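## Task

The post of the stand sits locked in one of its holes by a spring pin that has a pull knob; once the pin is pulled, the post falls unless something supports it. Lift the post by 3 holes (roughly 11 cm) and fix it there with the pin. Letting the post fall, or bringing it down quickly even while supporting it, counts as failure. At the end release everything and back away; the result only counts if the post stays locked without a robot holding it. Neither robot may tip over or be left leaning.

## Robot and tools

Robots: two identical Hello Robot Stretch 3 units named r1 and r2. Each has a two-wheel differential base (passive omni wheel at the rear), a mast with a lift, and a telescoping arm that sticks out to the robot's RIGHT side, ending in a wrist (yaw, pitch, roll) and a two-finger gripper. The base measures 0.33 m long by 0.34 m wide and cannot move sideways; to move the gripper forward or back you drive the base. Turning on the spot pivots about a point 0.05 m behind the front edge; with the arm in and wrist folded the sweep radius is 0.28 m, larger if the wrist is unfolded.

Frames: each robot reports in its own base frame, origin on the floor between the drive wheels, x forward, y left, z up. hand_pose is the fingertip meeting point in that frame; at zero wrist angles its x points up, y back toward the mast, z to the rear. Odometry frame = base frame at scene start; base_odometry counts wheel turns, so slip looks like travel. Heading runs -3.142 to 3.142, positive left. Only images, lidar_m, wrist_depth_mm and head_depth_mm reveal where one robot is relative to the other.

execute_actions: argument actions is a list holding one action (or empty, which just returns state and images). The action is an object keyed "r1" and/or "r2"; each robot's entry may hold "base", "joints", "contact_limits". Everything in the action starts at once.
- base: exactly one key. translate_m is a relative drive from the current base position in metres, -1 to 1, positive forward. rotate_rad is a relative turn in radians, -3.2 to 3.2, positive counter-clockwise seen from above.
- joints: absolute targets by name (not offsets): lift_m 0 to 1.1 (arm height on mast); arm_m 0 to 0.52 (extension); wrist_yaw_rad -1.345 to 4.42 (0 along the arm, positive toward front, 3.0 folded over base); wrist_pitch_rad -1.57 to 0.451 (0 level, negative tips fingertips down); wrist_roll_rad -2.911 to 2.911 (0 fingers side by side); gripper_m -0.089 to 0.179 (bigger is wider; real fingertip gap is a bit less, 0 below 0.007); head_pan_rad -3.953 to 1.73 (0 forward, positive left, -1.57 looks along the arm); head_tilt_rad -1.53 to 0.419 (negative down). Done tolerances: lift and arm ±0.004, yaw and roll ±0.02, pitch ±0.05, gripper ±0.004, head ±0.02.
- contact_limits: only arm_m, a motor_effort percentage 1 to 100 at which the arm motion halts (contact_stop); it also caps holding force until the next action.
- cameras: optional list from r1_head_camera, r1_nav_camera, r1_wrist_camera, r2_head_camera, r2_nav_camera, r2_wrist_camera, all; omitted/null/all gives every camera, [] none. The pictures line lists image order.
Any unknown key or out-of-range number rejects the whole call. Omitted joints or robots may keep pushing toward older targets without status showing it. If a result reports a stop, later calls in the same reply are skipped.

wait: seconds 0 to 10; returns state and images. zoom_image: camera plus region [x0, y0, x1, y1] in pixels from the top-left, at most 504 by 504, on the latest full image. finished_scene: pass the current scene number; irreversible, ends the scene once the last command has been held.

Result lines: base_status and joint_status give how each motion ended: done, off_target (resting away from target, maybe still pushing), contact_stop, time_out, torque_fault. After the last three the target is dropped; arm or lift that hit something goes slack until commanded again, and a slack lift may sink under load or be pushed up by closing fingers on a surface. on_its_own covers uncommanded joints; its held at value is the target, not the position. motor_effort is percent of max, positive toward higher values, bracket = peak; readings carry a fixed bias and noise. Wheel effort positive means pushing forward. base_tilt in degrees (forward/right positive) has a fixed offset of up to about 4. turned_by_wheels and turned_by_imu give turn since last result. lidar_m: 12 distances in metres, sector 1 straight ahead then counter-clockwise (4 left, 7 behind, 10 right), plane 0.17 m high, range 0.15 to 12, '-' none; own mast/parts can hide sectors 5, 6, 9, 10. wrist_depth_mm (45 to 1000) and head_depth_mm (280 to 4000, image sideways) are 7x7 median depth grids from top left.

Speed: with lift_m under 0.30, arm_m under 0.03 and wrist_yaw_rad over 2.54 the base goes up to 0.30 m/s and 1.9 rad/s; otherwise 0.10 m/s and 0.63 rad/s.

Gripper: command below the object's width to grasp (lower squeezes harder); open to at least 0.02 above the contact value to release. Neither reading nor done proves a grasp. Re-squeeze by sending a new value.

Avoid: letting the post fall or lowering it quickly; robots pressing each other (no state line reports robot contact, and bases touching then driving a few mm presses hard); shared loads where unequal travel (up to 2.5 cm per metre) tips a robot. Fold or unfold the wrist only with lift_m 0.32 to 0.95, wrist_pitch_rad -0.4, roll near 0; once folded the lift may go down to 0.25. With yaw under -0.4 keep pitch at -0.5 or lower. Arm pushes with the gripper above about 0.45 m can tip the robot, as can repeat pushes, driving while gripping something fixed, or snagging furniture (worst backward). If tilted, reverse in small steps, free the gripper, and lower lift to about 0.2. Wrist servos shut off for 10 s after sustained strain. The base, wrist and head never contact-stop.

Each tool is called after ">>>" in YAML: its name, and indented under it one key for each argument.

## Session

>>> execute_actions:
  actions: []

Scene clock: 0.00 s.
r1.base_odometry: x=+0.000 y=+0.000 heading=+0.000 (m, m, rad; r1's odometry frame)
r1.turned_by_wheels: +0.000 (rad since the last result)
r1.turned_by_imu: +0.000 (rad since the last result)
r1.base_tilt: forward=+1.6 right=+1.8 (deg)
r1.lidar_m: 1.22 1.26 1.72 4.69 5.10 3.69 2.85 1.01 0.74 0.71 0.73 1.00
r1.head_depth_mm: 1142 1154 1165 1170 1192 1212 1219 / 1137 1148 1154 1174 1187 1193 1211 / 1123 1141 1152 1174 1185 1196 1218 / 1129 1137 1146 1164 1171 1192 1203 / 1119 1128 1141 1160 1167 1175 1189 / 1115 1127 1129 1152 1168 1175 1191 / 1110 1120 1133 1144 1155 1169 1180
r1.base_status: not commanded
r1.joint_positions: lift_m=+0.305 arm_m=+0.002 wrist_yaw_rad=+3.120 wrist_pitch_rad=-0.397 wrist_roll_rad=-0.003 gripper_m=+0.037 head_pan_rad=+0.016 head_tilt_rad=+0.010
r1.joint_status: not commanded
r1.motor_effort: left_wheel=+1 right_wheel=+0 lift_m=+24 arm_m=-1 wrist_yaw_rad=+0 wrist_pitch_rad=+8 wrist_roll_rad=+0 gripper_m=+0 head_pan_rad=+0 head_tilt_rad=+2 (%)
r1.hand_pose: x=-0.0164 y=+0.0795 z=+0.3220 quat_wxyz=(+0.147, +0.693, +0.132, +0.693) (m; r1's base frame)
r1.wrist_depth_mm: - - - - - - - / - - - - - - - / - - - - - - - / 808 817 821 829 840 828 838 / 665 661 654 660 681 663 659 / 546 546 556 543 565 559 552 / 467 481 - - 457 474 475
r2.base_odometry: x=+0.000 y=+0.000 heading=+0.000 (m, m, rad; r2's odometry frame)
r2.turned_by_wheels: +0.000 (rad since the last result)
r2.turned_by_imu: +0.000 (rad since the last result)
r2.base_tilt: forward=+1.6 right=-2.8 (deg)
r2.lidar_m: 2.10 1.12 0.93 0.92 1.03 1.45 1.44 1.61 2.60 4.18 4.00 3.32
r2.head_depth_mm: 2107 3098 3151 3158 3120 3173 2292 / 2110 3173 3255 3210 3229 3259 2295 / 2119 3238 3299 3306 3354 3346 2277 / 2133 3267 3394 3401 3423 3340 2295 / 2147 2711 2766 2786 2836 2910 2272 / 1992 2098 2124 2140 2167 2223 2104 / 1698 1698 1721 1728 1753 1760 1793
r2.base_status: not commanded
r2.joint_positions: lift_m=+0.425 arm_m=-0.001 wrist_yaw_rad=+3.076 wrist_pitch_rad=-0.333 wrist_roll_rad=+0.017 gripper_m=+0.037 head_pan_rad=+0.018 head_tilt_rad=-0.017
r2.joint_status: not commanded
r2.motor_effort: left_wheel=-1 right_wheel=+0 lift_m=+28 arm_m=-1 wrist_yaw_rad=+1 wrist_pitch_rad=+6 wrist_roll_rad=+0 gripper_m=+0 head_pan_rad=+0 head_tilt_rad=+0 (%)
r2.hand_pose: x=-0.0060 y=+0.0903 z=+0.4570 quat_wxyz=(+0.141, +0.706, +0.093, +0.687) (m; r2's base frame)
r2.wrist_depth_mm: - 959 914 891 902 823 826 / - - 950 958 935 892 880 / - - - - - 983 948 / - - - - - - 992 / 931 960 - 914 966 897 890 / 801 778 - 752 - 761 737 / 660 660 - 645 627 644 651
pictures: r1_head_camera (sideways: a quarter turn clockwise sets it upright), r1_nav_camera (sideways: a quarter turn counterclockwise sets it upright), r1_wrist_camera, r2_head_camera (sideways: a quarter turn clockwise sets it upright), r2_nav_camera (sideways: a quarter turn counterclockwise sets it upright), r2_wrist_camera
Images, in order (width x height): r1_head_camera 896x504, r1_nav_camera 672x504, r1_wrist_camera 644x364, r2_head_camera 896x504, r2_nav_camera 672x504, r2_wrist_camera 644x364.

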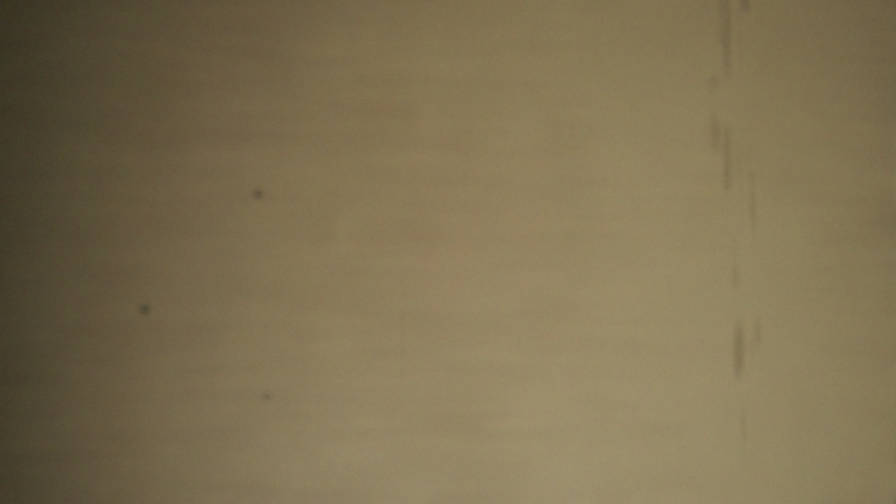

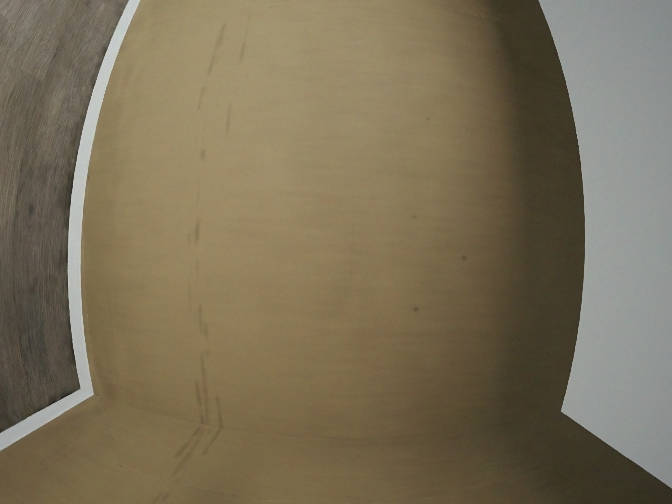

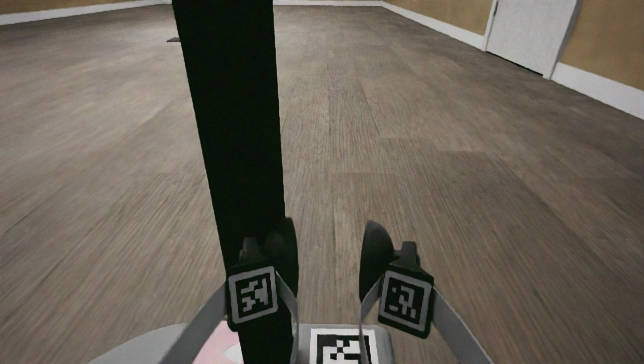

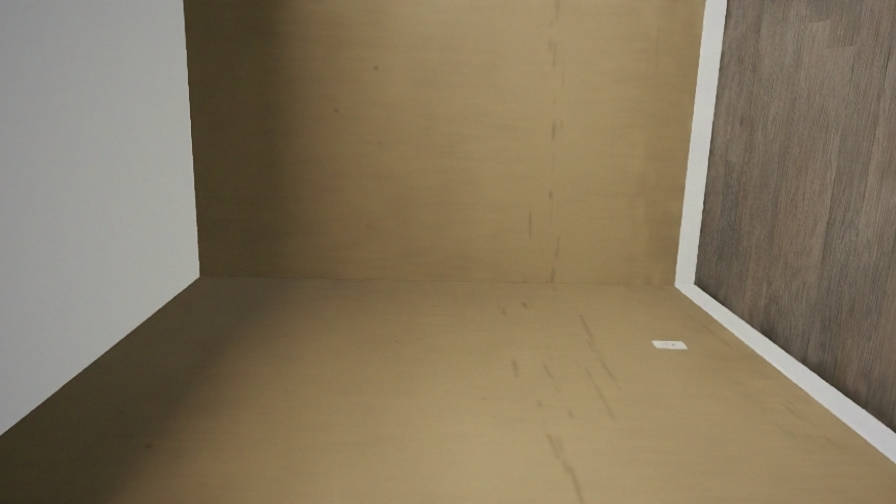

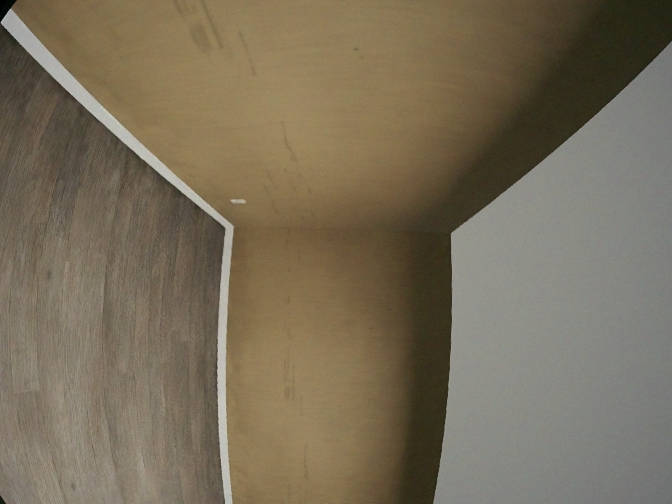

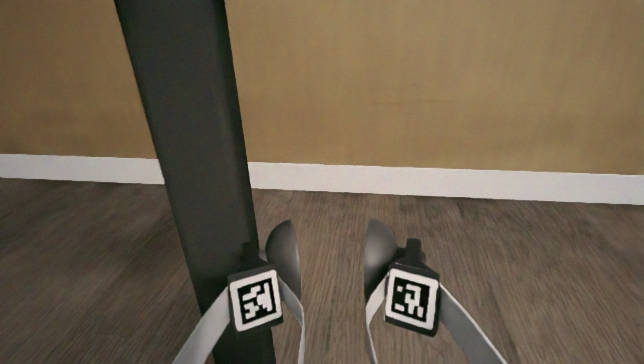

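>>> execute_actions:
  actions:
    - {"r1":{"base":{"rotate_rad":2.0},"joints":{"lift_m":0.27,"head_tilt_rad":-0.3}},"r2":{"base":{"rotate_rad":-1.3},"joints":{"lift_m":0.27,"head_tilt_rad":-0.3,"wrist_pitch_rad":-0.4}}}
  cameras: ["r1_head_camera","r2_head_camera","r2_nav_camera"]

Scene clock: 11.27 s.
r1.base_odometry: x=+0.000 y=+0.000 heading=+2.000 (m, m, rad; r1's odometry frame)
r1.turned_by_wheels: +2.000 (rad since the last result)
r1.turned_by_imu: +2.003 (rad since the last result)
r1.base_tilt: forward=+1.7 right=+1.9 (deg)
r1.lidar_m: 3.22 3.86 3.54 1.17 0.77 0.71 0.72 0.89 1.22 1.23 1.55 3.20
r1.head_depth_mm: - - - 3652 2437 1831 1486 / - - - 3694 2448 1825 1469 / - - - 3566 2405 1833 1473 / - - - 3357 2426 1819 1467 / - - - 3593 2401 1820 1470 / - - - 3492 2365 1802 1460 / - - - 3437 2361 1815 1449
r1.base_status: done
r1.joint_positions: lift_m=+0.270 arm_m=+0.002 wrist_yaw_rad=+3.120 wrist_pitch_rad=-0.398 wrist_roll_rad=-0.003 gripper_m=+0.037 head_pan_rad=+0.016 head_tilt_rad=-0.297
r1.joint_status: all done
r1.motor_effort: left_wheel=-2(5) right_wheel=+3(10) lift_m=+20(21) arm_m=-1(1) wrist_yaw_rad=+1(1) wrist_pitch_rad=+8(8) wrist_roll_rad=+0(0) gripper_m=+0(0) head_pan_rad=+0(1) head_tilt_rad=-2(18) (%)
r1.hand_pose: x=-0.0164 y=+0.0794 z=+0.2874 quat_wxyz=(+0.147, +0.693, +0.133, +0.693) (m; r1's base frame)
r1.wrist_depth_mm: 575 718 - - - - - / 596 750 - - - - - / 618 774 - - - - - / 625 711 751 765 769 763 776 / 599 613 607 607 639 615 620 / 503 499 521 511 527 510 510 / 445 - - - 423 438 440
r2.base_odometry: x=+0.000 y=+0.000 heading=-1.300 (m, m, rad; r2's odometry frame)
r2.turned_by_wheels: -1.300 (rad since the last result)
r2.turned_by_imu: -1.294 (rad since the last result)
r2.base_tilt: forward=+1.6 right=-2.9 (deg)
r2.lidar_m: 4.99 3.52 3.31 1.40 0.97 0.93 0.95 1.24 1.44 1.47 1.93 4.56
r2.head_depth_mm: - - - - 2747 2009 1594 / - - - - 2783 2014 1590 / - - - - 2775 2012 1583 / - - - - 2740 2002 1581 / - - - - 2730 2005 1577 / - - - - 2749 1995 1573 / - - - - 2721 1994 1567
r2.base_status: done
r2.joint_positions: lift_m=+0.271 arm_m=-0.001 wrist_yaw_rad=+3.076 wrist_pitch_rad=-0.414 wrist_roll_rad=+0.017 gripper_m=+0.037 head_pan_rad=+0.018 head_tilt_rad=-0.297
r2.joint_status: all done
r2.motor_effort: left_wheel=+2(15) right_wheel=-2(10) lift_m=+10(25) arm_m=-1(0) wrist_yaw_rad=+1(1) wrist_pitch_rad=+6(7) wrist_roll_rad=+0(0) gripper_m=+0(0) head_pan_rad=+1(0) head_tilt_rad=-2(15) (%)
r2.hand_pose: x=-0.0065 y=+0.0810 z=+0.2844 quat_wxyz=(+0.169, +0.702, +0.121, +0.681) (m; r2's base frame)
r2.wrist_depth_mm: 810 960 - - - - - / 833 - - - - - - / 839 932 934 943 933 926 938 / 772 745 751 740 727 728 706 / 623 610 - 604 622 595 578 / 511 520 - 525 - 496 494 / 458 - - - 424 434 430
pictures: r1_head_camera (sideways: a quarter turn clockwise sets it upright), r2_head_camera (sideways: a quarter turn clockwise sets it upright), r2_nav_camera (sideways: a quarter turn counterclockwise sets it upright)
Images, in order (width x height): r1_head_camera 896x504, r2_head_camera 896x504, r2_nav_camera 672x504.

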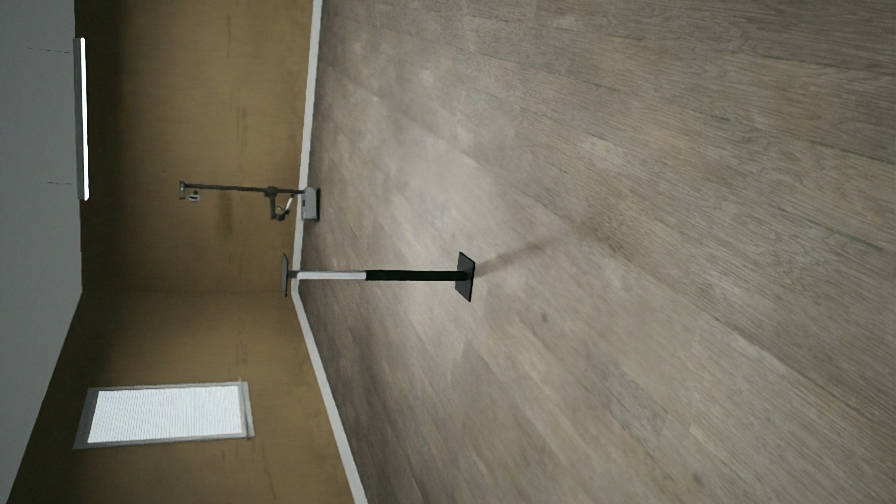

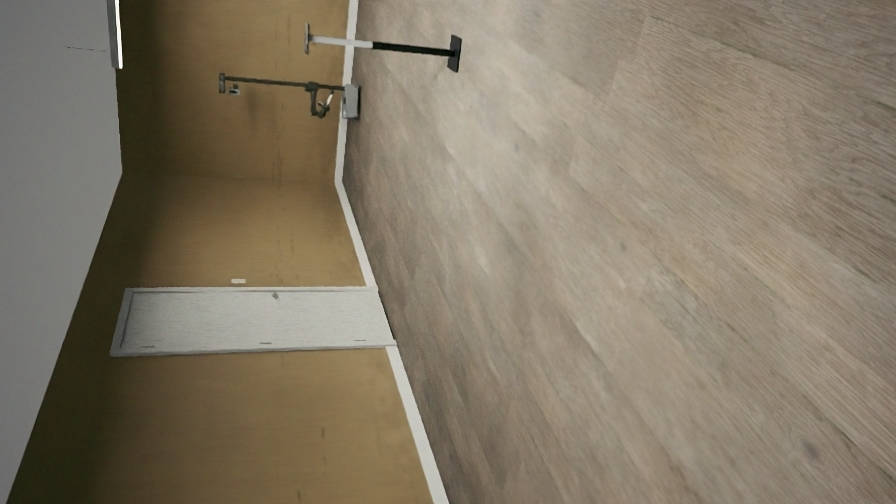

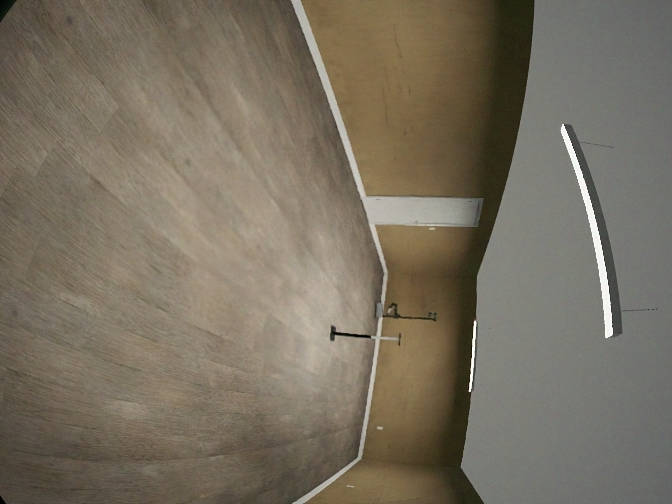

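>>> zoom_image:
  camera: "r1_head_camera"
  region: [270,230,490,320]

>>> zoom_image:
  camera: "r2_head_camera"
  region: [290,10,470,90]

>>> execute_actions:
  actions:
    - {"r1":{"base":{"translate_m":1.0}},"r2":{"base":{"rotate_rad":-0.28}}}
  cameras: []

>>> execute_actions:
  actions:
    - {"r1":{"base":{"translate_m":0.8},"joints":{"head_tilt_rad":-0.45}},"r2":{"base":{"translate_m":1.0}}}
  cameras: ["r1_head_camera","r2_head_camera"]

Region (270, 230, 490, 320) of r1_head_camera's 896x504 image, scaled by 2.291, with more detail than that image has; it fills the top 206 rows of this view, and the rest is white.

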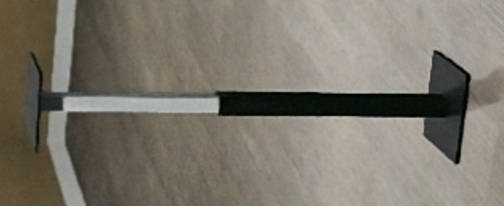

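Region (290, 10, 470, 90) of r2_head_camera's 896x504 image, scaled by 2.800, with more detail than that image has.

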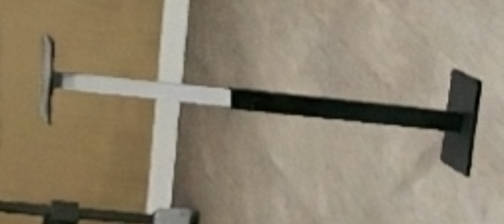

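Scene clock: 23.03 s.
r1.base_odometry: x=-0.416 y=+0.909 heading=+2.000 (m, m, rad; r1's odometry frame)
r1.turned_by_wheels: +0.000 (rad since the last result)
r1.turned_by_imu: +0.002 (rad since the last result)
r1.base_tilt: forward=+1.7 right=+1.9 (deg)
r1.lidar_m: 2.23 3.46 3.17 2.68 1.77 1.63 1.64 1.74 1.60 1.62 2.00 4.20
r1.head_depth_mm: - - - 3617 2447 1830 1469 / - - - 3591 2419 1848 1470 / - - - 3561 2432 1823 1467 / - - - 3365 2388 1810 1471 / - - - 3647 2375 1830 1461 / - - - 3479 2404 1805 1448 / - - - 3451 2359 1809 1460
r1.base_status: done
r1.joint_positions: lift_m=+0.270 arm_m=+0.002 wrist_yaw_rad=+3.120 wrist_pitch_rad=-0.398 wrist_roll_rad=-0.003 gripper_m=+0.037 head_pan_rad=+0.016 head_tilt_rad=-0.297
r1.joint_status: not commanded
r1.motor_effort: left_wheel=-2(6) right_wheel=+3(11) lift_m=+20(20) arm_m=-1(1) wrist_yaw_rad=+0(0) wrist_pitch_rad=+8(8) wrist_roll_rad=+0(0) gripper_m=+0(0) head_pan_rad=+0(0) head_tilt_rad=-1(2) (%)
r1.hand_pose: x=-0.0164 y=+0.0794 z=+0.2874 quat_wxyz=(+0.147, +0.693, +0.133, +0.693) (m; r1's base frame)
r1.wrist_depth_mm: - - - - - - - / - - - - - - - / - - - - - - - / 756 760 759 760 762 760 780 / 597 602 607 606 631 623 618 / 500 501 521 521 531 510 514 / 444 - - - 420 439 436
r2.base_odometry: x=+0.000 y=+0.000 heading=-1.580 (m, m, rad; r2's odometry frame)
r2.turned_by_wheels: -0.280 (rad since the last result)
r2.turned_by_imu: -0.279 (rad since the last result)
r2.base_tilt: forward=+1.6 right=-2.9 (deg)
r2.lidar_m: 7.72 4.04 3.33 2.15 1.13 0.93 0.92 1.03 1.45 1.44 1.60 2.56
r2.head_depth_mm: - - - - 2751 2016 1592 / - - - - 2765 2012 1593 / - - - - 2742 2006 1587 / - - - - 2735 1997 1581 / - - - - 2728 2007 1569 / - - - - 2730 1996 1582 / - - - - 2731 1998 1576
r2.base_status: done
r2.joint_positions: lift_m=+0.271 arm_m=-0.001 wrist_yaw_rad=+3.076 wrist_pitch_rad=-0.414 wrist_roll_rad=+0.017 gripper_m=+0.037 head_pan_rad=+0.018 head_tilt_rad=-0.297
r2.joint_status: not commanded
r2.motor_effort: left_wheel=+3(13) right_wheel=-2(7) lift_m=+10(10) arm_m=+0(0) wrist_yaw_rad=+1(0) wrist_pitch_rad=+6(6) wrist_roll_rad=+0(0) gripper_m=+0(0) head_pan_rad=+0(0) head_tilt_rad=-1(1) (%)
r2.hand_pose: x=-0.0065 y=+0.0810 z=+0.2844 quat_wxyz=(+0.169, +0.702, +0.121, +0.681) (m; r2's base frame)
r2.wrist_depth_mm: - - - - - - - / - - - - - - - / 944 987 968 932 933 913 916 / 766 740 733 725 736 708 718 / 619 612 - 599 614 581 585 / 519 513 - 522 - 502 496 / 465 - - - 424 433 435
pictures: none
No camera images: the call's "cameras" was empty. Leave "cameras" out to get every camera's image.

Scene clock: 27.97 s.
r1.base_odometry: x=-0.749 y=+1.637 heading=+2.000 (m, m, rad; r1's odometry frame)
r1.turned_by_wheels: +0.000 (rad since the last result)
r1.turned_by_imu: +0.001 (rad since the last result)
r1.base_tilt: forward=+1.7 right=+1.9 (deg)
r1.lidar_m: 1.43 3.12 2.86 2.91 2.57 2.36 2.38 2.07 1.88 1.90 2.40 4.97
r1.head_depth_mm: - - - 2633 1997 1587 1316 / - - - 2616 1979 1579 1321 / - - - 2602 1965 1584 1316 / - - 3228 2397 1830 1566 1319 / - - 3813 2552 1957 1554 1306 / - - 3795 2563 1949 1552 1302 / - - 3749 2567 1945 1554 1286
r1.base_status: done
r1.joint_positions: lift_m=+0.270 arm_m=+0.002 wrist_yaw_rad=+3.120 wrist_pitch_rad=-0.398 wrist_roll_rad=-0.003 gripper_m=+0.037 head_pan_rad=+0.016 head_tilt_rad=-0.445
r1.joint_status: all done
r1.motor_effort: left_wheel=-1(4) right_wheel=+3(9) lift_m=+20(21) arm_m=-1(2) wrist_yaw_rad=+0(0) wrist_pitch_rad=+8(8) wrist_roll_rad=+0(0) gripper_m=+0(0) head_pan_rad=+0(0) head_tilt_rad=-2(13) (%)
r1.hand_pose: x=-0.0164 y=+0.0794 z=+0.2873 quat_wxyz=(+0.147, +0.693, +0.133, +0.693) (m; r1's base frame)
r1.wrist_depth_mm: - - - - - - - / - - - - - - - / - - - - - - - / 753 770 763 766 766 767 776 / 603 603 604 610 635 616 616 / 504 501 520 512 526 506 514 / 445 - - - 424 437 437
r2.base_odometry: x=-0.009 y=-1.000 heading=-1.580 (m, m, rad; r2's odometry frame)
r2.turned_by_wheels: +0.000 (rad since the last result)
r2.turned_by_imu: +0.003 (rad since the last result)
r2.base_tilt: forward=+1.6 right=-2.9 (deg)
r2.lidar_m: 4.61 3.81 3.13 3.13 2.32 1.92 1.91 1.97 1.63 1.62 1.81 2.90
r2.head_depth_mm: - - - - 2746 2015 1583 / - - - - 2738 2002 1582 / - - - - 2771 2012 1579 / - - - - 2746 1993 1581 / - - - - 2734 1985 1577 / - - - - 2715 1998 1581 / - - - - 2717 1993 1576
r2.base_status: done
r2.joint_positions: lift_m=+0.271 arm_m=-0.001 wrist_yaw_rad=+3.076 wrist_pitch_rad=-0.414 wrist_roll_rad=+0.017 gripper_m=+0.037 head_pan_rad=+0.018 head_tilt_rad=-0.297
r2.joint_status: not commanded
r2.motor_effort: left_wheel=+2(16) right_wheel=-3(5) lift_m=+10(11) arm_m=+0(1) wrist_yaw_rad=+1(1) wrist_pitch_rad=+6(6) wrist_roll_rad=+0(0) gripper_m=+0(0) head_pan_rad=+0(0) head_tilt_rad=-1(1) (%)
r2.hand_pose: x=-0.0065 y=+0.0810 z=+0.2844 quat_wxyz=(+0.169, +0.702, +0.121, +0.681) (m; r2's base frame)
r2.wrist_depth_mm: - - - - - - - / - - - - - - - / 992 980 963 930 936 926 908 / 735 744 733 739 732 714 699 / 613 627 - 606 624 579 593 / 524 519 - 524 - 492 491 / 463 - - - 426 430 430
pictures: r1_head_camera (sideways: a quarter turn clockwise sets it upright), r2_head_camera (sideways: a quarter turn clockwise sets it upright)
Images, in order (width x height): r1_head_camera 896x504, r2_head_camera 896x504.

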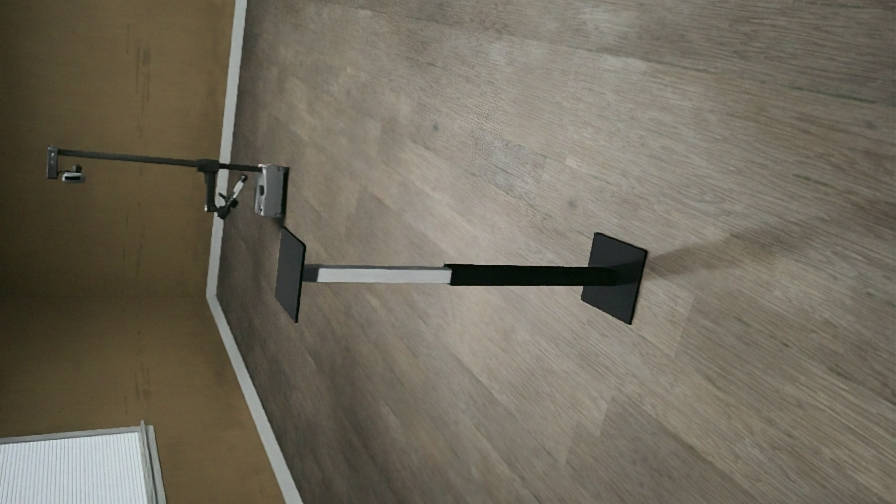

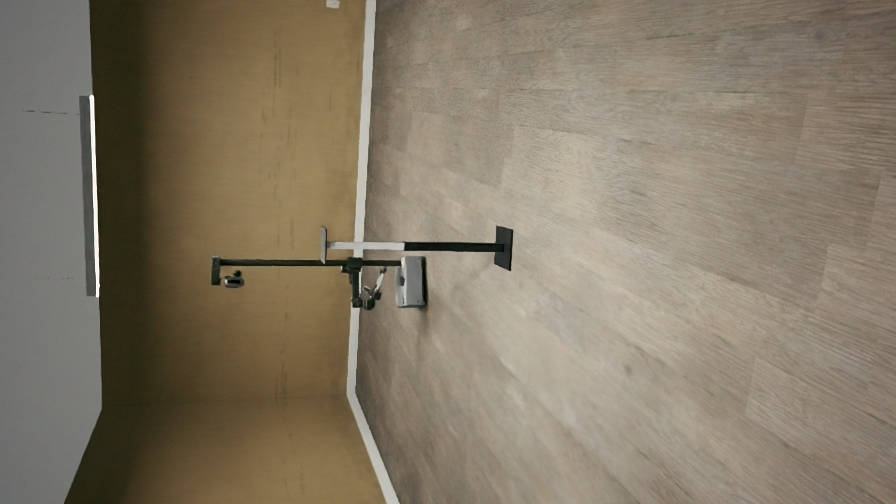

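>>> execute_actions:
  actions:
    - {"r1":{"base":{"translate_m":0.72}},"r2":{"base":{"translate_m":1.0}}}
  cameras: []

>>> execute_actions:
  actions:
    - {"r1":{"base":{"rotate_rad":1.32},"joints":{"head_tilt_rad":-0.75,"head_pan_rad":-1.4,"lift_m":0.6}},"r2":{"base":{"translate_m":1.0},"joints":{"head_tilt_rad":-0.6}}}
  cameras: ["r1_head_camera","r2_head_camera"]

Scene clock: 44.20 s.
r1.base_odometry: x=-1.048 y=+2.292 heading=+2.000 (m, m, rad; r1's odometry frame)
r1.turned_by_wheels: +0.000 (rad since the last result)
r1.turned_by_imu: +0.002 (rad since the last result)
r1.base_tilt: forward=+1.7 right=+1.9 (deg)
r1.lidar_m: 0.71 2.82 2.59 2.61 3.28 3.01 3.06 2.36 2.16 2.17 2.75 5.71
r1.head_depth_mm: - - - 2645 1999 1591 1324 / - - - 2625 1984 1582 1321 / - - 3187 2578 1969 1561 1316 / - - 3568 821 1829 1487 1243 / - - 3779 2269 1940 1566 1307 / - - 3778 2570 1937 1555 1307 / 3550 3725 3751 2570 1916 1549 1296
r1.base_status: done
r1.joint_positions: lift_m=+0.270 arm_m=+0.002 wrist_yaw_rad=+3.120 wrist_pitch_rad=-0.398 wrist_roll_rad=-0.003 gripper_m=+0.037 head_pan_rad=+0.016 head_tilt_rad=-0.445
r1.joint_status: not commanded
r1.motor_effort: left_wheel=-1(4) right_wheel=+2(12) lift_m=+20(21) arm_m=-1(1) wrist_yaw_rad=+0(0) wrist_pitch_rad=+8(8) wrist_roll_rad=+0(0) gripper_m=+0(0) head_pan_rad=+0(0) head_tilt_rad=-2(3) (%)
r1.hand_pose: x=-0.0164 y=+0.0794 z=+0.2873 quat_wxyz=(+0.147, +0.693, +0.133, +0.693) (m; r1's base frame)
r1.wrist_depth_mm: - - - - - - - / - - - - - - - / - - - - - - - / 754 762 753 763 762 769 777 / 607 607 607 613 643 617 617 / 503 508 520 520 522 509 513 / 440 - - - 422 442 439
r2.base_odometry: x=-0.018 y=-2.000 heading=-1.580 (m, m, rad; r2's odometry frame)
r2.turned_by_wheels: +0.000 (rad since the last result)
r2.turned_by_imu: +0.003 (rad since the last result)
r2.base_tilt: forward=+1.6 right=-2.9 (deg)
r2.lidar_m: 2.19 3.56 2.95 2.94 3.27 2.91 2.89 2.21 1.83 1.82 2.03 3.25
r2.head_depth_mm: - - - - 2751 2007 1584 / - - - - 2775 2009 1583 / - - - - 2717 2005 1579 / - - - 3757 2591 2003 1582 / - - - - 2728 1983 1584 / - - - - 2733 2003 1576 / - - - - 2720 1994 1580
r2.base_status: done
r2.joint_positions: lift_m=+0.271 arm_m=-0.001 wrist_yaw_rad=+3.076 wrist_pitch_rad=-0.414 wrist_roll_rad=+0.017 gripper_m=+0.037 head_pan_rad=+0.018 head_tilt_rad=-0.298
r2.joint_status: not commanded
r2.motor_effort: left_wheel=+1(13) right_wheel=-2(5) lift_m=+11(10) arm_m=-1(1) wrist_yaw_rad=+1(2) wrist_pitch_rad=+6(6) wrist_roll_rad=+0(0) gripper_m=+0(0) head_pan_rad=+0(0) head_tilt_rad=-1(1) (%)
r2.hand_pose: x=-0.0065 y=+0.0810 z=+0.2844 quat_wxyz=(+0.169, +0.702, +0.121, +0.681) (m; r2's base frame)
r2.wrist_depth_mm: - - - - - - - / - - - - - - - / 969 - 966 953 936 910 936 / 781 751 735 729 727 731 722 / 615 598 - 599 619 590 577 / 521 517 - 527 - 501 491 / 456 - - - 424 434 429
pictures: none
No camera images: the call's "cameras" was empty. Leave "cameras" out to get every camera's image.

Scene clock: 49.23 s.
r1.base_odometry: x=-1.048 y=+2.292 heading=-2.964 (m, m, rad; r1's odometry frame)
r1.turned_by_wheels: +1.320 (rad since the last result)
r1.turned_by_imu: +1.327 (rad since the last result)
r1.base_tilt: forward=+1.7 right=+1.9 (deg)
r1.lidar_m: 2.59 2.80 3.05 3.02 2.76 2.18 2.16 2.35 3.58 0.71 0.72 2.63
r1.head_depth_mm: - 2783 2180 1793 1512 1304 1182 / 3857 2791 2155 1764 1501 1311 1168 / 3834 2701 2171 1774 1516 1304 1171 / 3604 2037 2083 1759 1494 1299 1195 / 3713 1880 849 1666 1410 1289 1160 / 3676 2703 2014 1745 1486 1291 1144 / 3621 2625 2117 1731 1463 1283 1134
r1.base_status: done
r1.joint_positions: lift_m=+0.600 arm_m=+0.002 wrist_yaw_rad=+3.120 wrist_pitch_rad=-0.398 wrist_roll_rad=-0.003 gripper_m=+0.037 head_pan_rad=-1.393 head_tilt_rad=-0.741
r1.joint_status: all done
r1.motor_effort: left_wheel=-1(8) right_wheel=+3(9) lift_m=+28(28) arm_m=-1(1) wrist_yaw_rad=+0(0) wrist_pitch_rad=+8(8) wrist_roll_rad=+0(0) gripper_m=+0(2) head_pan_rad=-3(47) head_tilt_rad=-3(18) (%)
r1.hand_pose: x=-0.0164 y=+0.0794 z=+0.6169 quat_wxyz=(+0.148, +0.693, +0.133, +0.693) (m; r1's base frame)
r1.wrist_depth_mm: - - - - - - - / - - - - - - - / - - - - - - - / - - - - - - - / - - - - - - - / 891 894 905 898 919 910 927 / 771 766 767 776 763 776 779
r2.base_odometry: x=-0.026 y=-3.000 heading=-1.580 (m, m, rad; r2's odometry frame)
r2.turned_by_wheels: +0.000 (rad since the last result)
r2.turned_by_imu: +0.003 (rad since the last result)
r2.base_tilt: forward=+1.6 right=-2.9 (deg)
r2.lidar_m: 1.18 3.30 2.76 2.75 3.08 3.90 3.86 2.43 2.02 2.01 2.25 3.61
r2.head_depth_mm: - - 3172 2301 1805 1484 1268 / - - 3111 2290 1798 1492 1272 / - - 3130 2294 1819 1483 1267 / - - 2862 2222 1737 1486 1265 / - 1913 2970 2122 1807 1488 1265 / - - 3138 2220 1801 1482 1268 / - - 3160 2296 1818 1482 1270
r2.base_status: done
r2.joint_positions: lift_m=+0.271 arm_m=-0.001 wrist_yaw_rad=+3.076 wrist_pitch_rad=-0.414 wrist_roll_rad=+0.017 gripper_m=+0.037 head_pan_rad=+0.018 head_tilt_rad=-0.594
r2.joint_status: all done
r2.motor_effort: left_wheel=+1(14) right_wheel=-1(5) lift_m=+10(11) arm_m=-1(0) wrist_yaw_rad=+1(0) wrist_pitch_rad=+6(6) wrist_roll_rad=+0(0) gripper_m=+0(0) head_pan_rad=+0(0) head_tilt_rad=-3(16) (%)
r2.hand_pose: x=-0.0065 y=+0.0810 z=+0.2844 quat_wxyz=(+0.169, +0.702, +0.121, +0.681) (m; r2's base frame)
r2.wrist_depth_mm: - - - - - - - / - - - - - - - / 981 992 952 943 925 915 918 / 756 758 761 729 731 723 707 / 623 615 - 592 605 592 580 / 515 504 - 528 - 496 498 / 465 - - - 429 440 433
pictures: r1_head_camera (sideways: a quarter turn clockwise sets it upright), r2_head_camera (sideways: a quarter turn clockwise sets it upright)
Images, in order (width x height): r1_head_camera 896x504, r2_head_camera 896x504.

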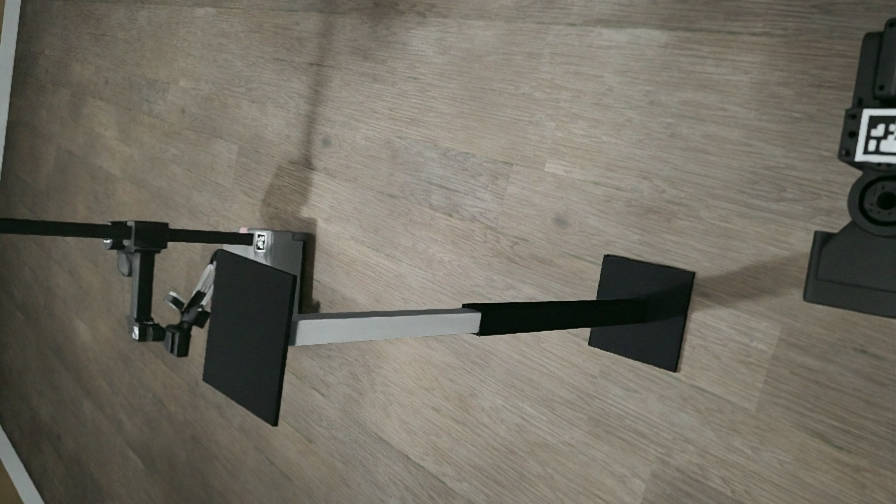

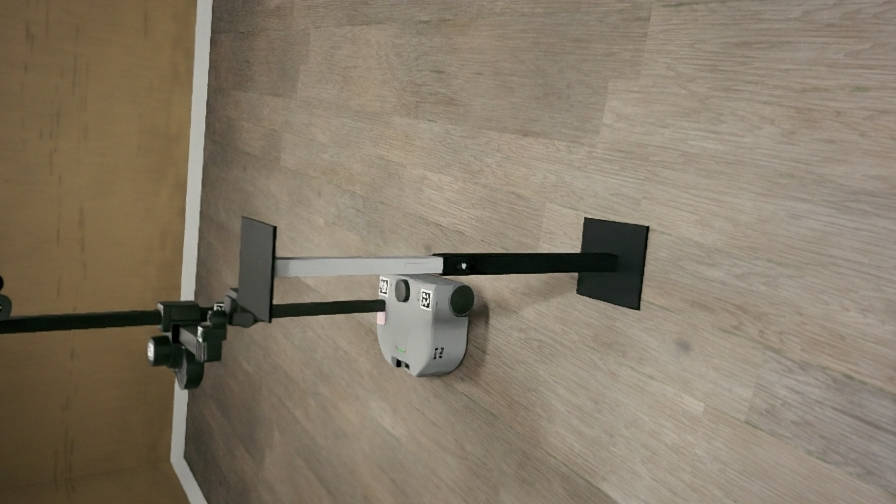

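>>> execute_actions:
  actions:
    - {"r1":{"base":{"translate_m":0.21},"joints":{"wrist_yaw_rad":0,"head_pan_rad":-1.57,"lift_m":0.72,"gripper_m":0.15}},"r2":{"base":{"translate_m":0.45}}}
  cameras: []

>>> execute_actions:
  actions:
    - {"r1":{"joints":{"wrist_pitch_rad":0}},"r2":{"base":{"rotate_rad":1.46},"joints":{"head_tilt_rad":-0.8,"head_pan_rad":-1.57,"lift_m":0.42}}}
  cameras: []

>>> execute_actions:
  actions:
    - {"r2":{"base":{"translate_m":0.12},"joints":{"wrist_yaw_rad":0,"gripper_m":0.1}}}
  cameras: ["r1_head_camera","r2_head_camera","r1_wrist_camera","r2_wrist_camera"]

Scene clock: 69.33 s.
r1.base_odometry: x=-1.255 y=+2.255 heading=-2.964 (m, m, rad; r1's odometry frame)
r1.turned_by_wheels: +0.000 (rad since the last result)
r1.turned_by_imu: +0.001 (rad since the last result)
r1.base_tilt: forward=+1.6 right=+1.9 (deg)
r1.lidar_m: 2.39 2.58 3.03 2.99 3.03 2.39 2.36 2.58 3.89 0.69 3.04 2.41
r1.head_depth_mm: - 2804 2182 1791 1508 1313 - / 3868 2739 2161 1797 1507 1316 - / 3763 2731 2024 1776 1529 1312 - / 3561 1605 797 1691 1454 - - / 3741 2711 1735 1753 1478 1292 1141 / 3665 2676 1991 1738 1466 1283 1137 / 3693 2687 2096 1741 1479 1280 1135
r1.base_status: done
r1.joint_positions: lift_m=+0.720 arm_m=+0.002 wrist_yaw_rad=+0.002 wrist_pitch_rad=-0.398 wrist_roll_rad=-0.003 gripper_m=+0.150 head_pan_rad=-1.563 head_tilt_rad=-0.741
r1.joint_status: all done
r1.motor_effort: left_wheel=-1(3) right_wheel=+2(8) lift_m=+28(29) arm_m=-1(2) wrist_yaw_rad=-1(3) wrist_pitch_rad=+8(8) wrist_roll_rad=+0(0) gripper_m=+1(92) head_pan_rad=-4(20) head_tilt_rad=-3(3) (%)
r1.hand_pose: x=-0.0211 y=-0.3742 z=+0.7369 quat_wxyz=(+0.694, +0.141, -0.692, -0.139) (m; r1's base frame)
r1.wrist_depth_mm: - - - - - - - / - - - - - - - / - - - - - - - / - - - - - - - / - - - - - - - / - - - - - - - / 891 868 893 873 895 886 924
r2.base_odometry: x=-0.030 y=-3.450 heading=-1.579 (m, m, rad; r2's odometry frame)
r2.turned_by_wheels: +0.000 (rad since the last result)
r2.turned_by_imu: +0.001 (rad since the last result)
r2.base_tilt: forward=+1.6 right=-2.8 (deg)
r2.lidar_m: 0.73 3.19 2.67 2.66 2.98 4.33 4.32 2.53 2.11 2.10 2.34 3.79
r2.head_depth_mm: 3811 - 3142 2289 1806 1487 1271 / 3860 - 3117 2282 1805 1488 1260 / 3942 - 3145 2294 1799 1485 1266 / 3929 1439 1264 1805 1702 1420 1258 / - 3969 3136 1904 1756 1497 1255 / - - 3117 2289 1796 1487 1265 / - - 3188 2283 1799 1484 1270
r2.base_status: done
r2.joint_positions: lift_m=+0.271 arm_m=-0.001 wrist_yaw_rad=+3.076 wrist_pitch_rad=-0.414 wrist_roll_rad=+0.017 gripper_m=+0.037 head_pan_rad=+0.018 head_tilt_rad=-0.594
r2.joint_status: not commanded
r2.motor_effort: left_wheel=+1(13) right_wheel=-1(6) lift_m=+10(11) arm_m=+0(0) wrist_yaw_rad=+0(0) wrist_pitch_rad=+6(6) wrist_roll_rad=+0(0) gripper_m=-1(0) head_pan_rad=+1(0) head_tilt_rad=-2(2) (%)
r2.hand_pose: x=-0.0065 y=+0.0810 z=+0.2843 quat_wxyz=(+0.169, +0.702, +0.121, +0.681) (m; r2's base frame)
r2.wrist_depth_mm: - - - - - - - / - - - - - - - / - 967 915 937 938 958 933 / 755 774 747 743 735 713 733 / 613 605 - 590 634 589 592 / 513 515 - 525 - 507 494 / 464 - - - 421 431 436
pictures: none
No camera images: the call's "cameras" was empty. Leave "cameras" out to get every camera's image.

Scene clock: 72.40 s.
r1.base_odometry: x=-1.255 y=+2.255 heading=-2.964 (m, m, rad; r1's odometry frame)
r1.turned_by_wheels: +0.000 (rad since the last result)
r1.turned_by_imu: +0.001 (rad since the last result)
r1.base_tilt: forward=+1.6 right=+1.9 (deg)
r1.lidar_m: 2.39 2.59 3.03 3.00 3.02 2.39 2.36 2.58 3.88 0.69 3.05 2.42
r1.head_depth_mm: - 2774 2190 1784 1502 1313 - / 3833 2753 2134 1776 1507 1325 - / 3824 2745 2038 1758 1480 1314 - / 3776 2709 803 1682 1462 - - / 3549 1575 1804 1682 1484 1293 1144 / 3493 1456 2100 1690 1482 1288 1138 / 3662 2628 2103 1736 1482 1272 1131
r1.base_status: not commanded
r1.joint_positions: lift_m=+0.720 arm_m=+0.002 wrist_yaw_rad=+0.002 wrist_pitch_rad=-0.027 wrist_roll_rad=-0.003 gripper_m=+0.150 head_pan_rad=-1.563 head_tilt_rad=-0.741
r1.joint_status: all done
r1.motor_effort: left_wheel=-1(2) right_wheel=+3(3) lift_m=+28(29) arm_m=-1(1) wrist_yaw_rad=-1(1) wrist_pitch_rad=+13(13) wrist_roll_rad=+0(0) gripper_m=+1(1) head_pan_rad=-4(4) head_tilt_rad=-4(3) (%)
r1.hand_pose: x=-0.0209 y=-0.4029 z=+0.8275 quat_wxyz=(+0.708, +0.011, -0.706, -0.009) (m; r1's base frame)
r1.wrist_depth_mm: - - - - - - - / - - - - - - - / - - - - - - - / - - - - - - - / - - - - - - - / - - - - - - - / - - - - - - -
r2.base_odometry: x=-0.030 y=-3.450 heading=-0.120 (m, m, rad; r2's odometry frame)
r2.turned_by_wheels: +1.460 (rad since the last result)
r2.turned_by_imu: +1.453 (rad since the last result)
r2.base_tilt: forward=+1.6 right=-2.9 (deg)
r2.lidar_m: 2.66 2.85 4.18 4.31 2.73 2.13 2.09 2.24 3.27 0.73 3.47 2.71
r2.head_depth_mm: 3752 2772 2168 1786 1517 1318 1163 / 3798 2801 2184 1795 1511 1317 1169 / 3847 2803 2183 1798 1514 1317 1169 / 3845 2791 2195 1769 1519 1320 1168 / 1279 1120 1759 1699 1444 1324 1167 / 3348 2734 2061 1758 1529 1328 1174 / 3898 2833 2203 1819 1528 1325 1176
r2.base_status: done
r2.joint_positions: lift_m=+0.419 arm_m=-0.001 wrist_yaw_rad=+3.076 wrist_pitch_rad=-0.414 wrist_roll_rad=+0.017 gripper_m=+0.037 head_pan_rad=-1.563 head_tilt_rad=-0.791
r2.joint_status: all done
r2.motor_effort: left_wheel=-4(15) right_wheel=+2(10) lift_m=+40(42) arm_m=+0(0) wrist_yaw_rad=+0(1) wrist_pitch_rad=+6(6) wrist_roll_rad=+0(0) gripper_m=+0(0) head_pan_rad=-3(38) head_tilt_rad=-3(13) (%)
r2.hand_pose: x=-0.0065 y=+0.0809 z=+0.4328 quat_wxyz=(+0.169, +0.702, +0.121, +0.681) (m; r2's base frame)
r2.wrist_depth_mm: - - - - - - - / - - - - - - - / - - - - - - - / - - - - - 987 969 / 842 820 - 823 822 805 808 / 724 724 - 679 - 672 695 / 609 613 - 618 583 593 605
pictures: none
No camera images: the call's "cameras" was empty. Leave "cameras" out to get every camera's image.

Scene clock: 74.93 s.
r1.base_odometry: x=-1.255 y=+2.255 heading=-2.964 (m, m, rad; r1's odometry frame)
r1.turned_by_wheels: +0.000 (rad since the last result)
r1.turned_by_imu: +0.001 (rad since the last result)
r1.base_tilt: forward=+1.6 right=+1.9 (deg)
r1.lidar_m: 2.39 2.58 3.04 2.99 3.03 2.39 2.36 2.58 3.91 0.69 3.05 2.42
r1.head_depth_mm: - 2817 2161 1784 1501 1314 - / 3925 2775 2184 1780 1503 1321 - / 3855 2746 2041 1768 1462 1316 - / 3768 2727 799 1674 1455 - - / 3528 1452 1808 1684 1480 1285 1138 / 3691 2577 2121 1754 1469 1294 1135 / 3628 2674 2110 1731 1471 1283 1140
r1.base_status: not commanded
r1.joint_positions: lift_m=+0.720 arm_m=+0.002 wrist_yaw_rad=+0.002 wrist_pitch_rad=-0.027 wrist_roll_rad=-0.003 gripper_m=+0.150 head_pan_rad=-1.563 head_tilt_rad=-0.741
r1.joint_status: not commanded
r1.motor_effort: left_wheel=-2(2) right_wheel=+3(3) lift_m=+28(29) arm_m=-1(2) wrist_yaw_rad=-1(2) wrist_pitch_rad=+14(14) wrist_roll_rad=+0(0) gripper_m=+0(1) head_pan_rad=-3(4) head_tilt_rad=-3(2) (%)
r1.hand_pose: x=-0.0209 y=-0.4029 z=+0.8275 quat_wxyz=(+0.708, +0.011, -0.706, -0.009) (m; r1's base frame)
r1.wrist_depth_mm: - - - - - - - / - - - - - - - / - - - - - - - / - - - - - - - / - - - - - - - / - - - - - - - / - - - - - - -
r2.base_odometry: x=+0.089 y=-3.464 heading=-0.120 (m, m, rad; r2's odometry frame)
r2.turned_by_wheels: +0.000 (rad since the last result)
r2.turned_by_imu: +0.000 (rad since the last result)
r2.base_tilt: forward=+1.6 right=-2.8 (deg)
r2.lidar_m: 2.54 2.71 4.01 4.31 2.89 2.25 2.21 2.37 3.47 0.72 3.34 2.58
r2.head_depth_mm: 3757 2774 2175 1785 1508 1316 1164 / 3806 2787 2196 1785 1523 1316 1170 / 3819 2803 2196 1781 1518 1315 1174 / 1186 1117 1793 1707 1477 1323 1188 / 3344 2827 2135 1742 1524 1320 1170 / 3687 2816 2179 1801 1527 1328 1169 / 3886 2816 2219 1795 1526 1326 1171
r2.base_status: done
r2.joint_positions: lift_m=+0.419 arm_m=-0.001 wrist_yaw_rad=+0.003 wrist_pitch_rad=-0.414 wrist_roll_rad=+0.017 gripper_m=+0.100 head_pan_rad=-1.563 head_tilt_rad=-0.791
r2.joint_status: all done
r2.motor_effort: left_wheel=-4(8) right_wheel=+3(7) lift_m=+40(40) arm_m=-1(1) wrist_yaw_rad=-4(2) wrist_pitch_rad=+6(6) wrist_roll_rad=+0(0) gripper_m=+0(98) head_pan_rad=-3(2) head_tilt_rad=-3(3) (%)
r2.hand_pose: x=-0.0209 y=-0.3684 z=+0.4328 quat_wxyz=(+0.686, +0.145, -0.697, -0.146) (m; r2's base frame)
r2.wrist_depth_mm: - - - - - - - / - - - - - - - / - - - - - - - / - - - 939 995 976 952 / 823 826 840 788 805 796 787 / 723 698 695 678 698 702 683 / 609 596 602 607 591 586 588
pictures: r1_head_camera (sideways: a quarter turn clockwise sets it upright), r1_wrist_camera, r2_head_camera (sideways: a quarter turn clockwise sets it upright), r2_wrist_camera
Images, in order (width x height): r1_head_camera 896x504, r1_wrist_camera 644x364, r2_head_camera 896x504, r2_wrist_camera 644x364.

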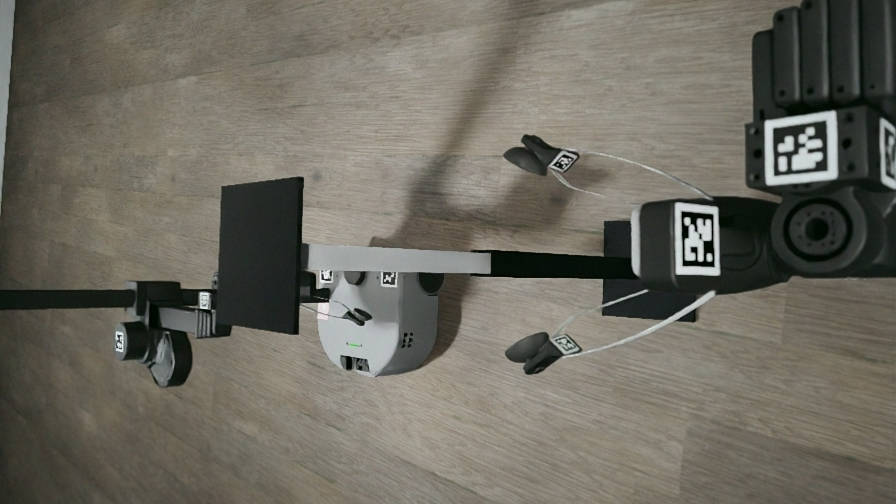

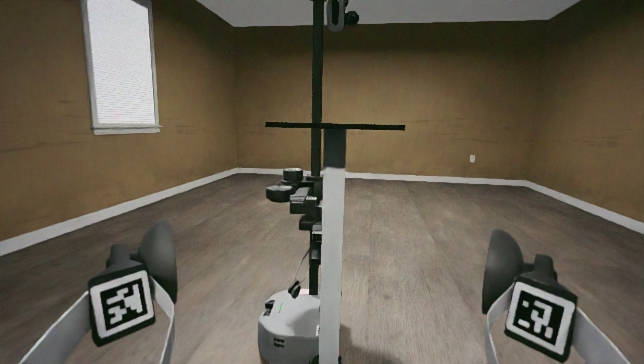

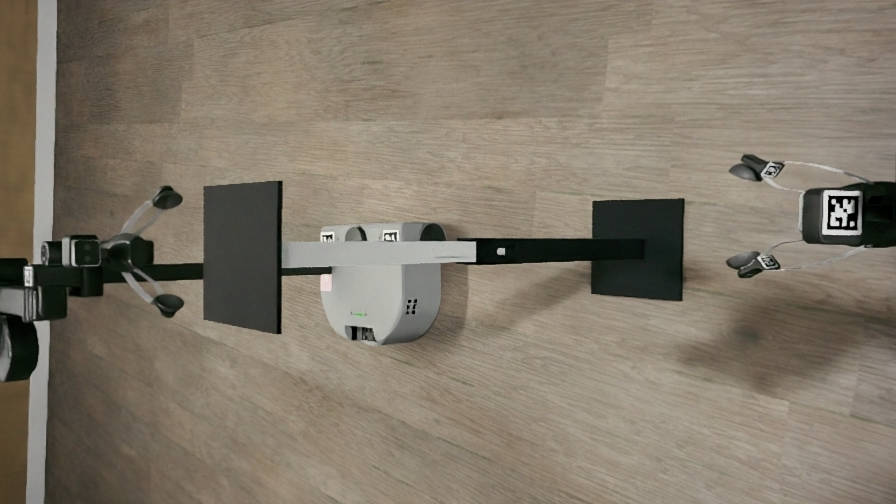

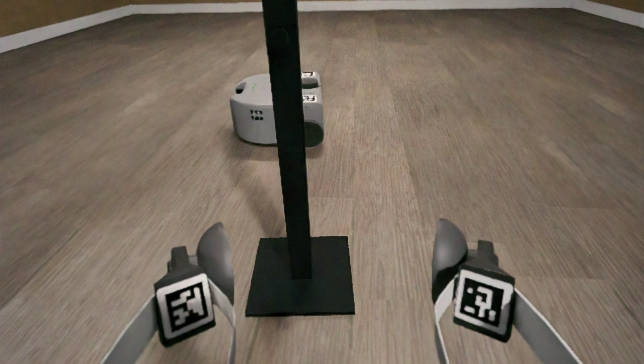

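>>> execute_actions:
  actions:
    - {"r1":{"joints":{"arm_m":0.3,"lift_m":0.7,"wrist_pitch_rad":0.03}},"r2":{"base":{"translate_m":0.045},"joints":{"wrist_pitch_rad":0.03,"arm_m":0.16,"lift_m":0.39}}}
  cameras: ["r2_head_camera","r1_wrist_camera","r2_wrist_camera"]

Scene clock: 84.13 s.
r1.base_odometry: x=-1.255 y=+2.255 heading=-2.964 (m, m, rad; r1's odometry frame)
r1.turned_by_wheels: +0.000 (rad since the last result)
r1.turned_by_imu: +0.001 (rad since the last result)
r1.base_tilt: forward=+1.6 right=+1.9 (deg)
r1.lidar_m: 2.39 2.58 3.03 2.99 3.03 2.39 2.37 2.58 3.89 0.69 3.03 2.41
r1.head_depth_mm: - 2780 2182 1782 1516 1327 1182 / 3821 2773 2155 1828 - - 1137 / 3874 2690 2019 - 1485 1300 1151 / 3572 1593 762 - 1466 1298 1143 / 3665 1475 1780 1698 1493 1295 1136 / 3605 2669 2109 1752 1488 1293 1135 / 3732 2654 2098 1726 1472 1279 1131
r1.base_status: not commanded
r1.joint_positions: lift_m=+0.700 arm_m=+0.300 wrist_yaw_rad=+0.001 wrist_pitch_rad=+0.004 wrist_roll_rad=-0.003 gripper_m=+0.150 head_pan_rad=-1.563 head_tilt_rad=-0.741
r1.joint_status: all done
r1.motor_effort: left_wheel=-1(1) right_wheel=+3(3) lift_m=+20(24) arm_m=+2(3) wrist_yaw_rad=+1(1) wrist_pitch_rad=+13(14) wrist_roll_rad=+0(0) gripper_m=+0(1) head_pan_rad=-3(4) head_tilt_rad=-3(3) (%)
r1.hand_pose: x=-0.0213 y=-0.7011 z=+0.8159 quat_wxyz=(+0.708, -0.001, -0.706, +0.001) (m; r1's base frame)
r1.wrist_depth_mm: - - - - - - - / - 92 88 86 84 83 92 / - - - 151 - - - / - - - 155 - - - / - - - 158 - - - / - - - 162 - - - / - - - 166 - - -
r2.base_odometry: x=+0.134 y=-3.470 heading=-0.120 (m, m, rad; r2's odometry frame)
r2.turned_by_wheels: +0.000 (rad since the last result)
r2.turned_by_imu: -0.001 (rad since the last result)
r2.base_tilt: forward=+1.6 right=-2.8 (deg)
r2.lidar_m: 2.50 2.67 3.93 4.29 2.95 2.30 2.26 2.42 3.52 0.72 3.26 2.54
r2.head_depth_mm: 3817 2805 2174 1793 1521 1322 1166 / 3754 2801 2180 1788 1515 1345 1180 / 3864 912 2059 1748 1522 1351 1146 / 1315 913 1751 1698 1473 1322 1170 / 3332 2807 2197 1764 1524 1323 1174 / 3890 2790 2219 1808 1528 1326 1171 / 3941 2816 2209 1811 1523 1322 1176
r2.base_status: done
r2.joint_positions: lift_m=+0.391 arm_m=+0.160 wrist_yaw_rad=+0.001 wrist_pitch_rad=+0.005 wrist_roll_rad=+0.017 gripper_m=+0.100 head_pan_rad=-1.563 head_tilt_rad=-0.791
r2.joint_status: all done
r2.motor_effort: left_wheel=-4(6) right_wheel=+3(7) lift_m=+10(38) arm_m=+4(5) wrist_yaw_rad=+0(2) wrist_pitch_rad=+11(12) wrist_roll_rad=+0(0) gripper_m=+0(0) head_pan_rad=-2(3) head_tilt_rad=-3(3) (%)
r2.hand_pose: x=-0.0211 y=-0.5610 z=+0.5065 quat_wxyz=(+0.701, -0.001, -0.713, +0.002) (m; r2's base frame)
r2.wrist_depth_mm: - - - - - - - / - - - - - - - / - - - - - - - / - - - - - - - / - - - - - - - / - - 966 937 - - - / 948 930 933 853 906 868 882
pictures: r1_wrist_camera, r2_head_camera (sideways: a quarter turn clockwise sets it upright), r2_wrist_camera
Images, in order (width x height): r1_wrist_camera 644x364, r2_head_camera 896x504, r2_wrist_camera 644x364.

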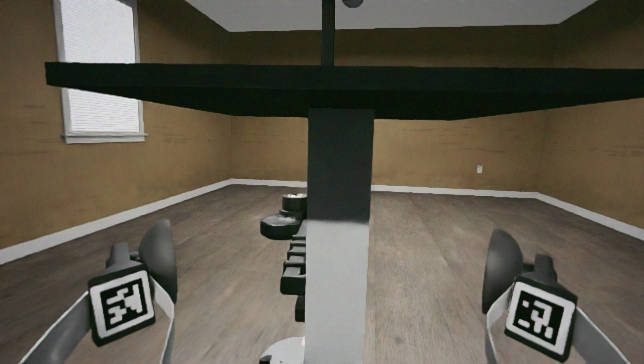

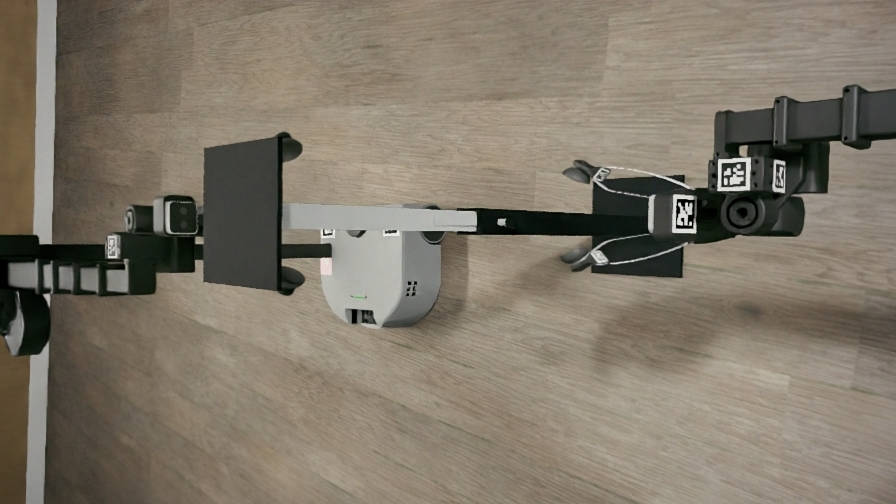

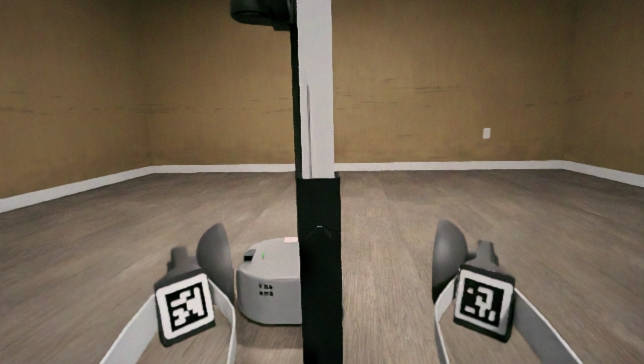

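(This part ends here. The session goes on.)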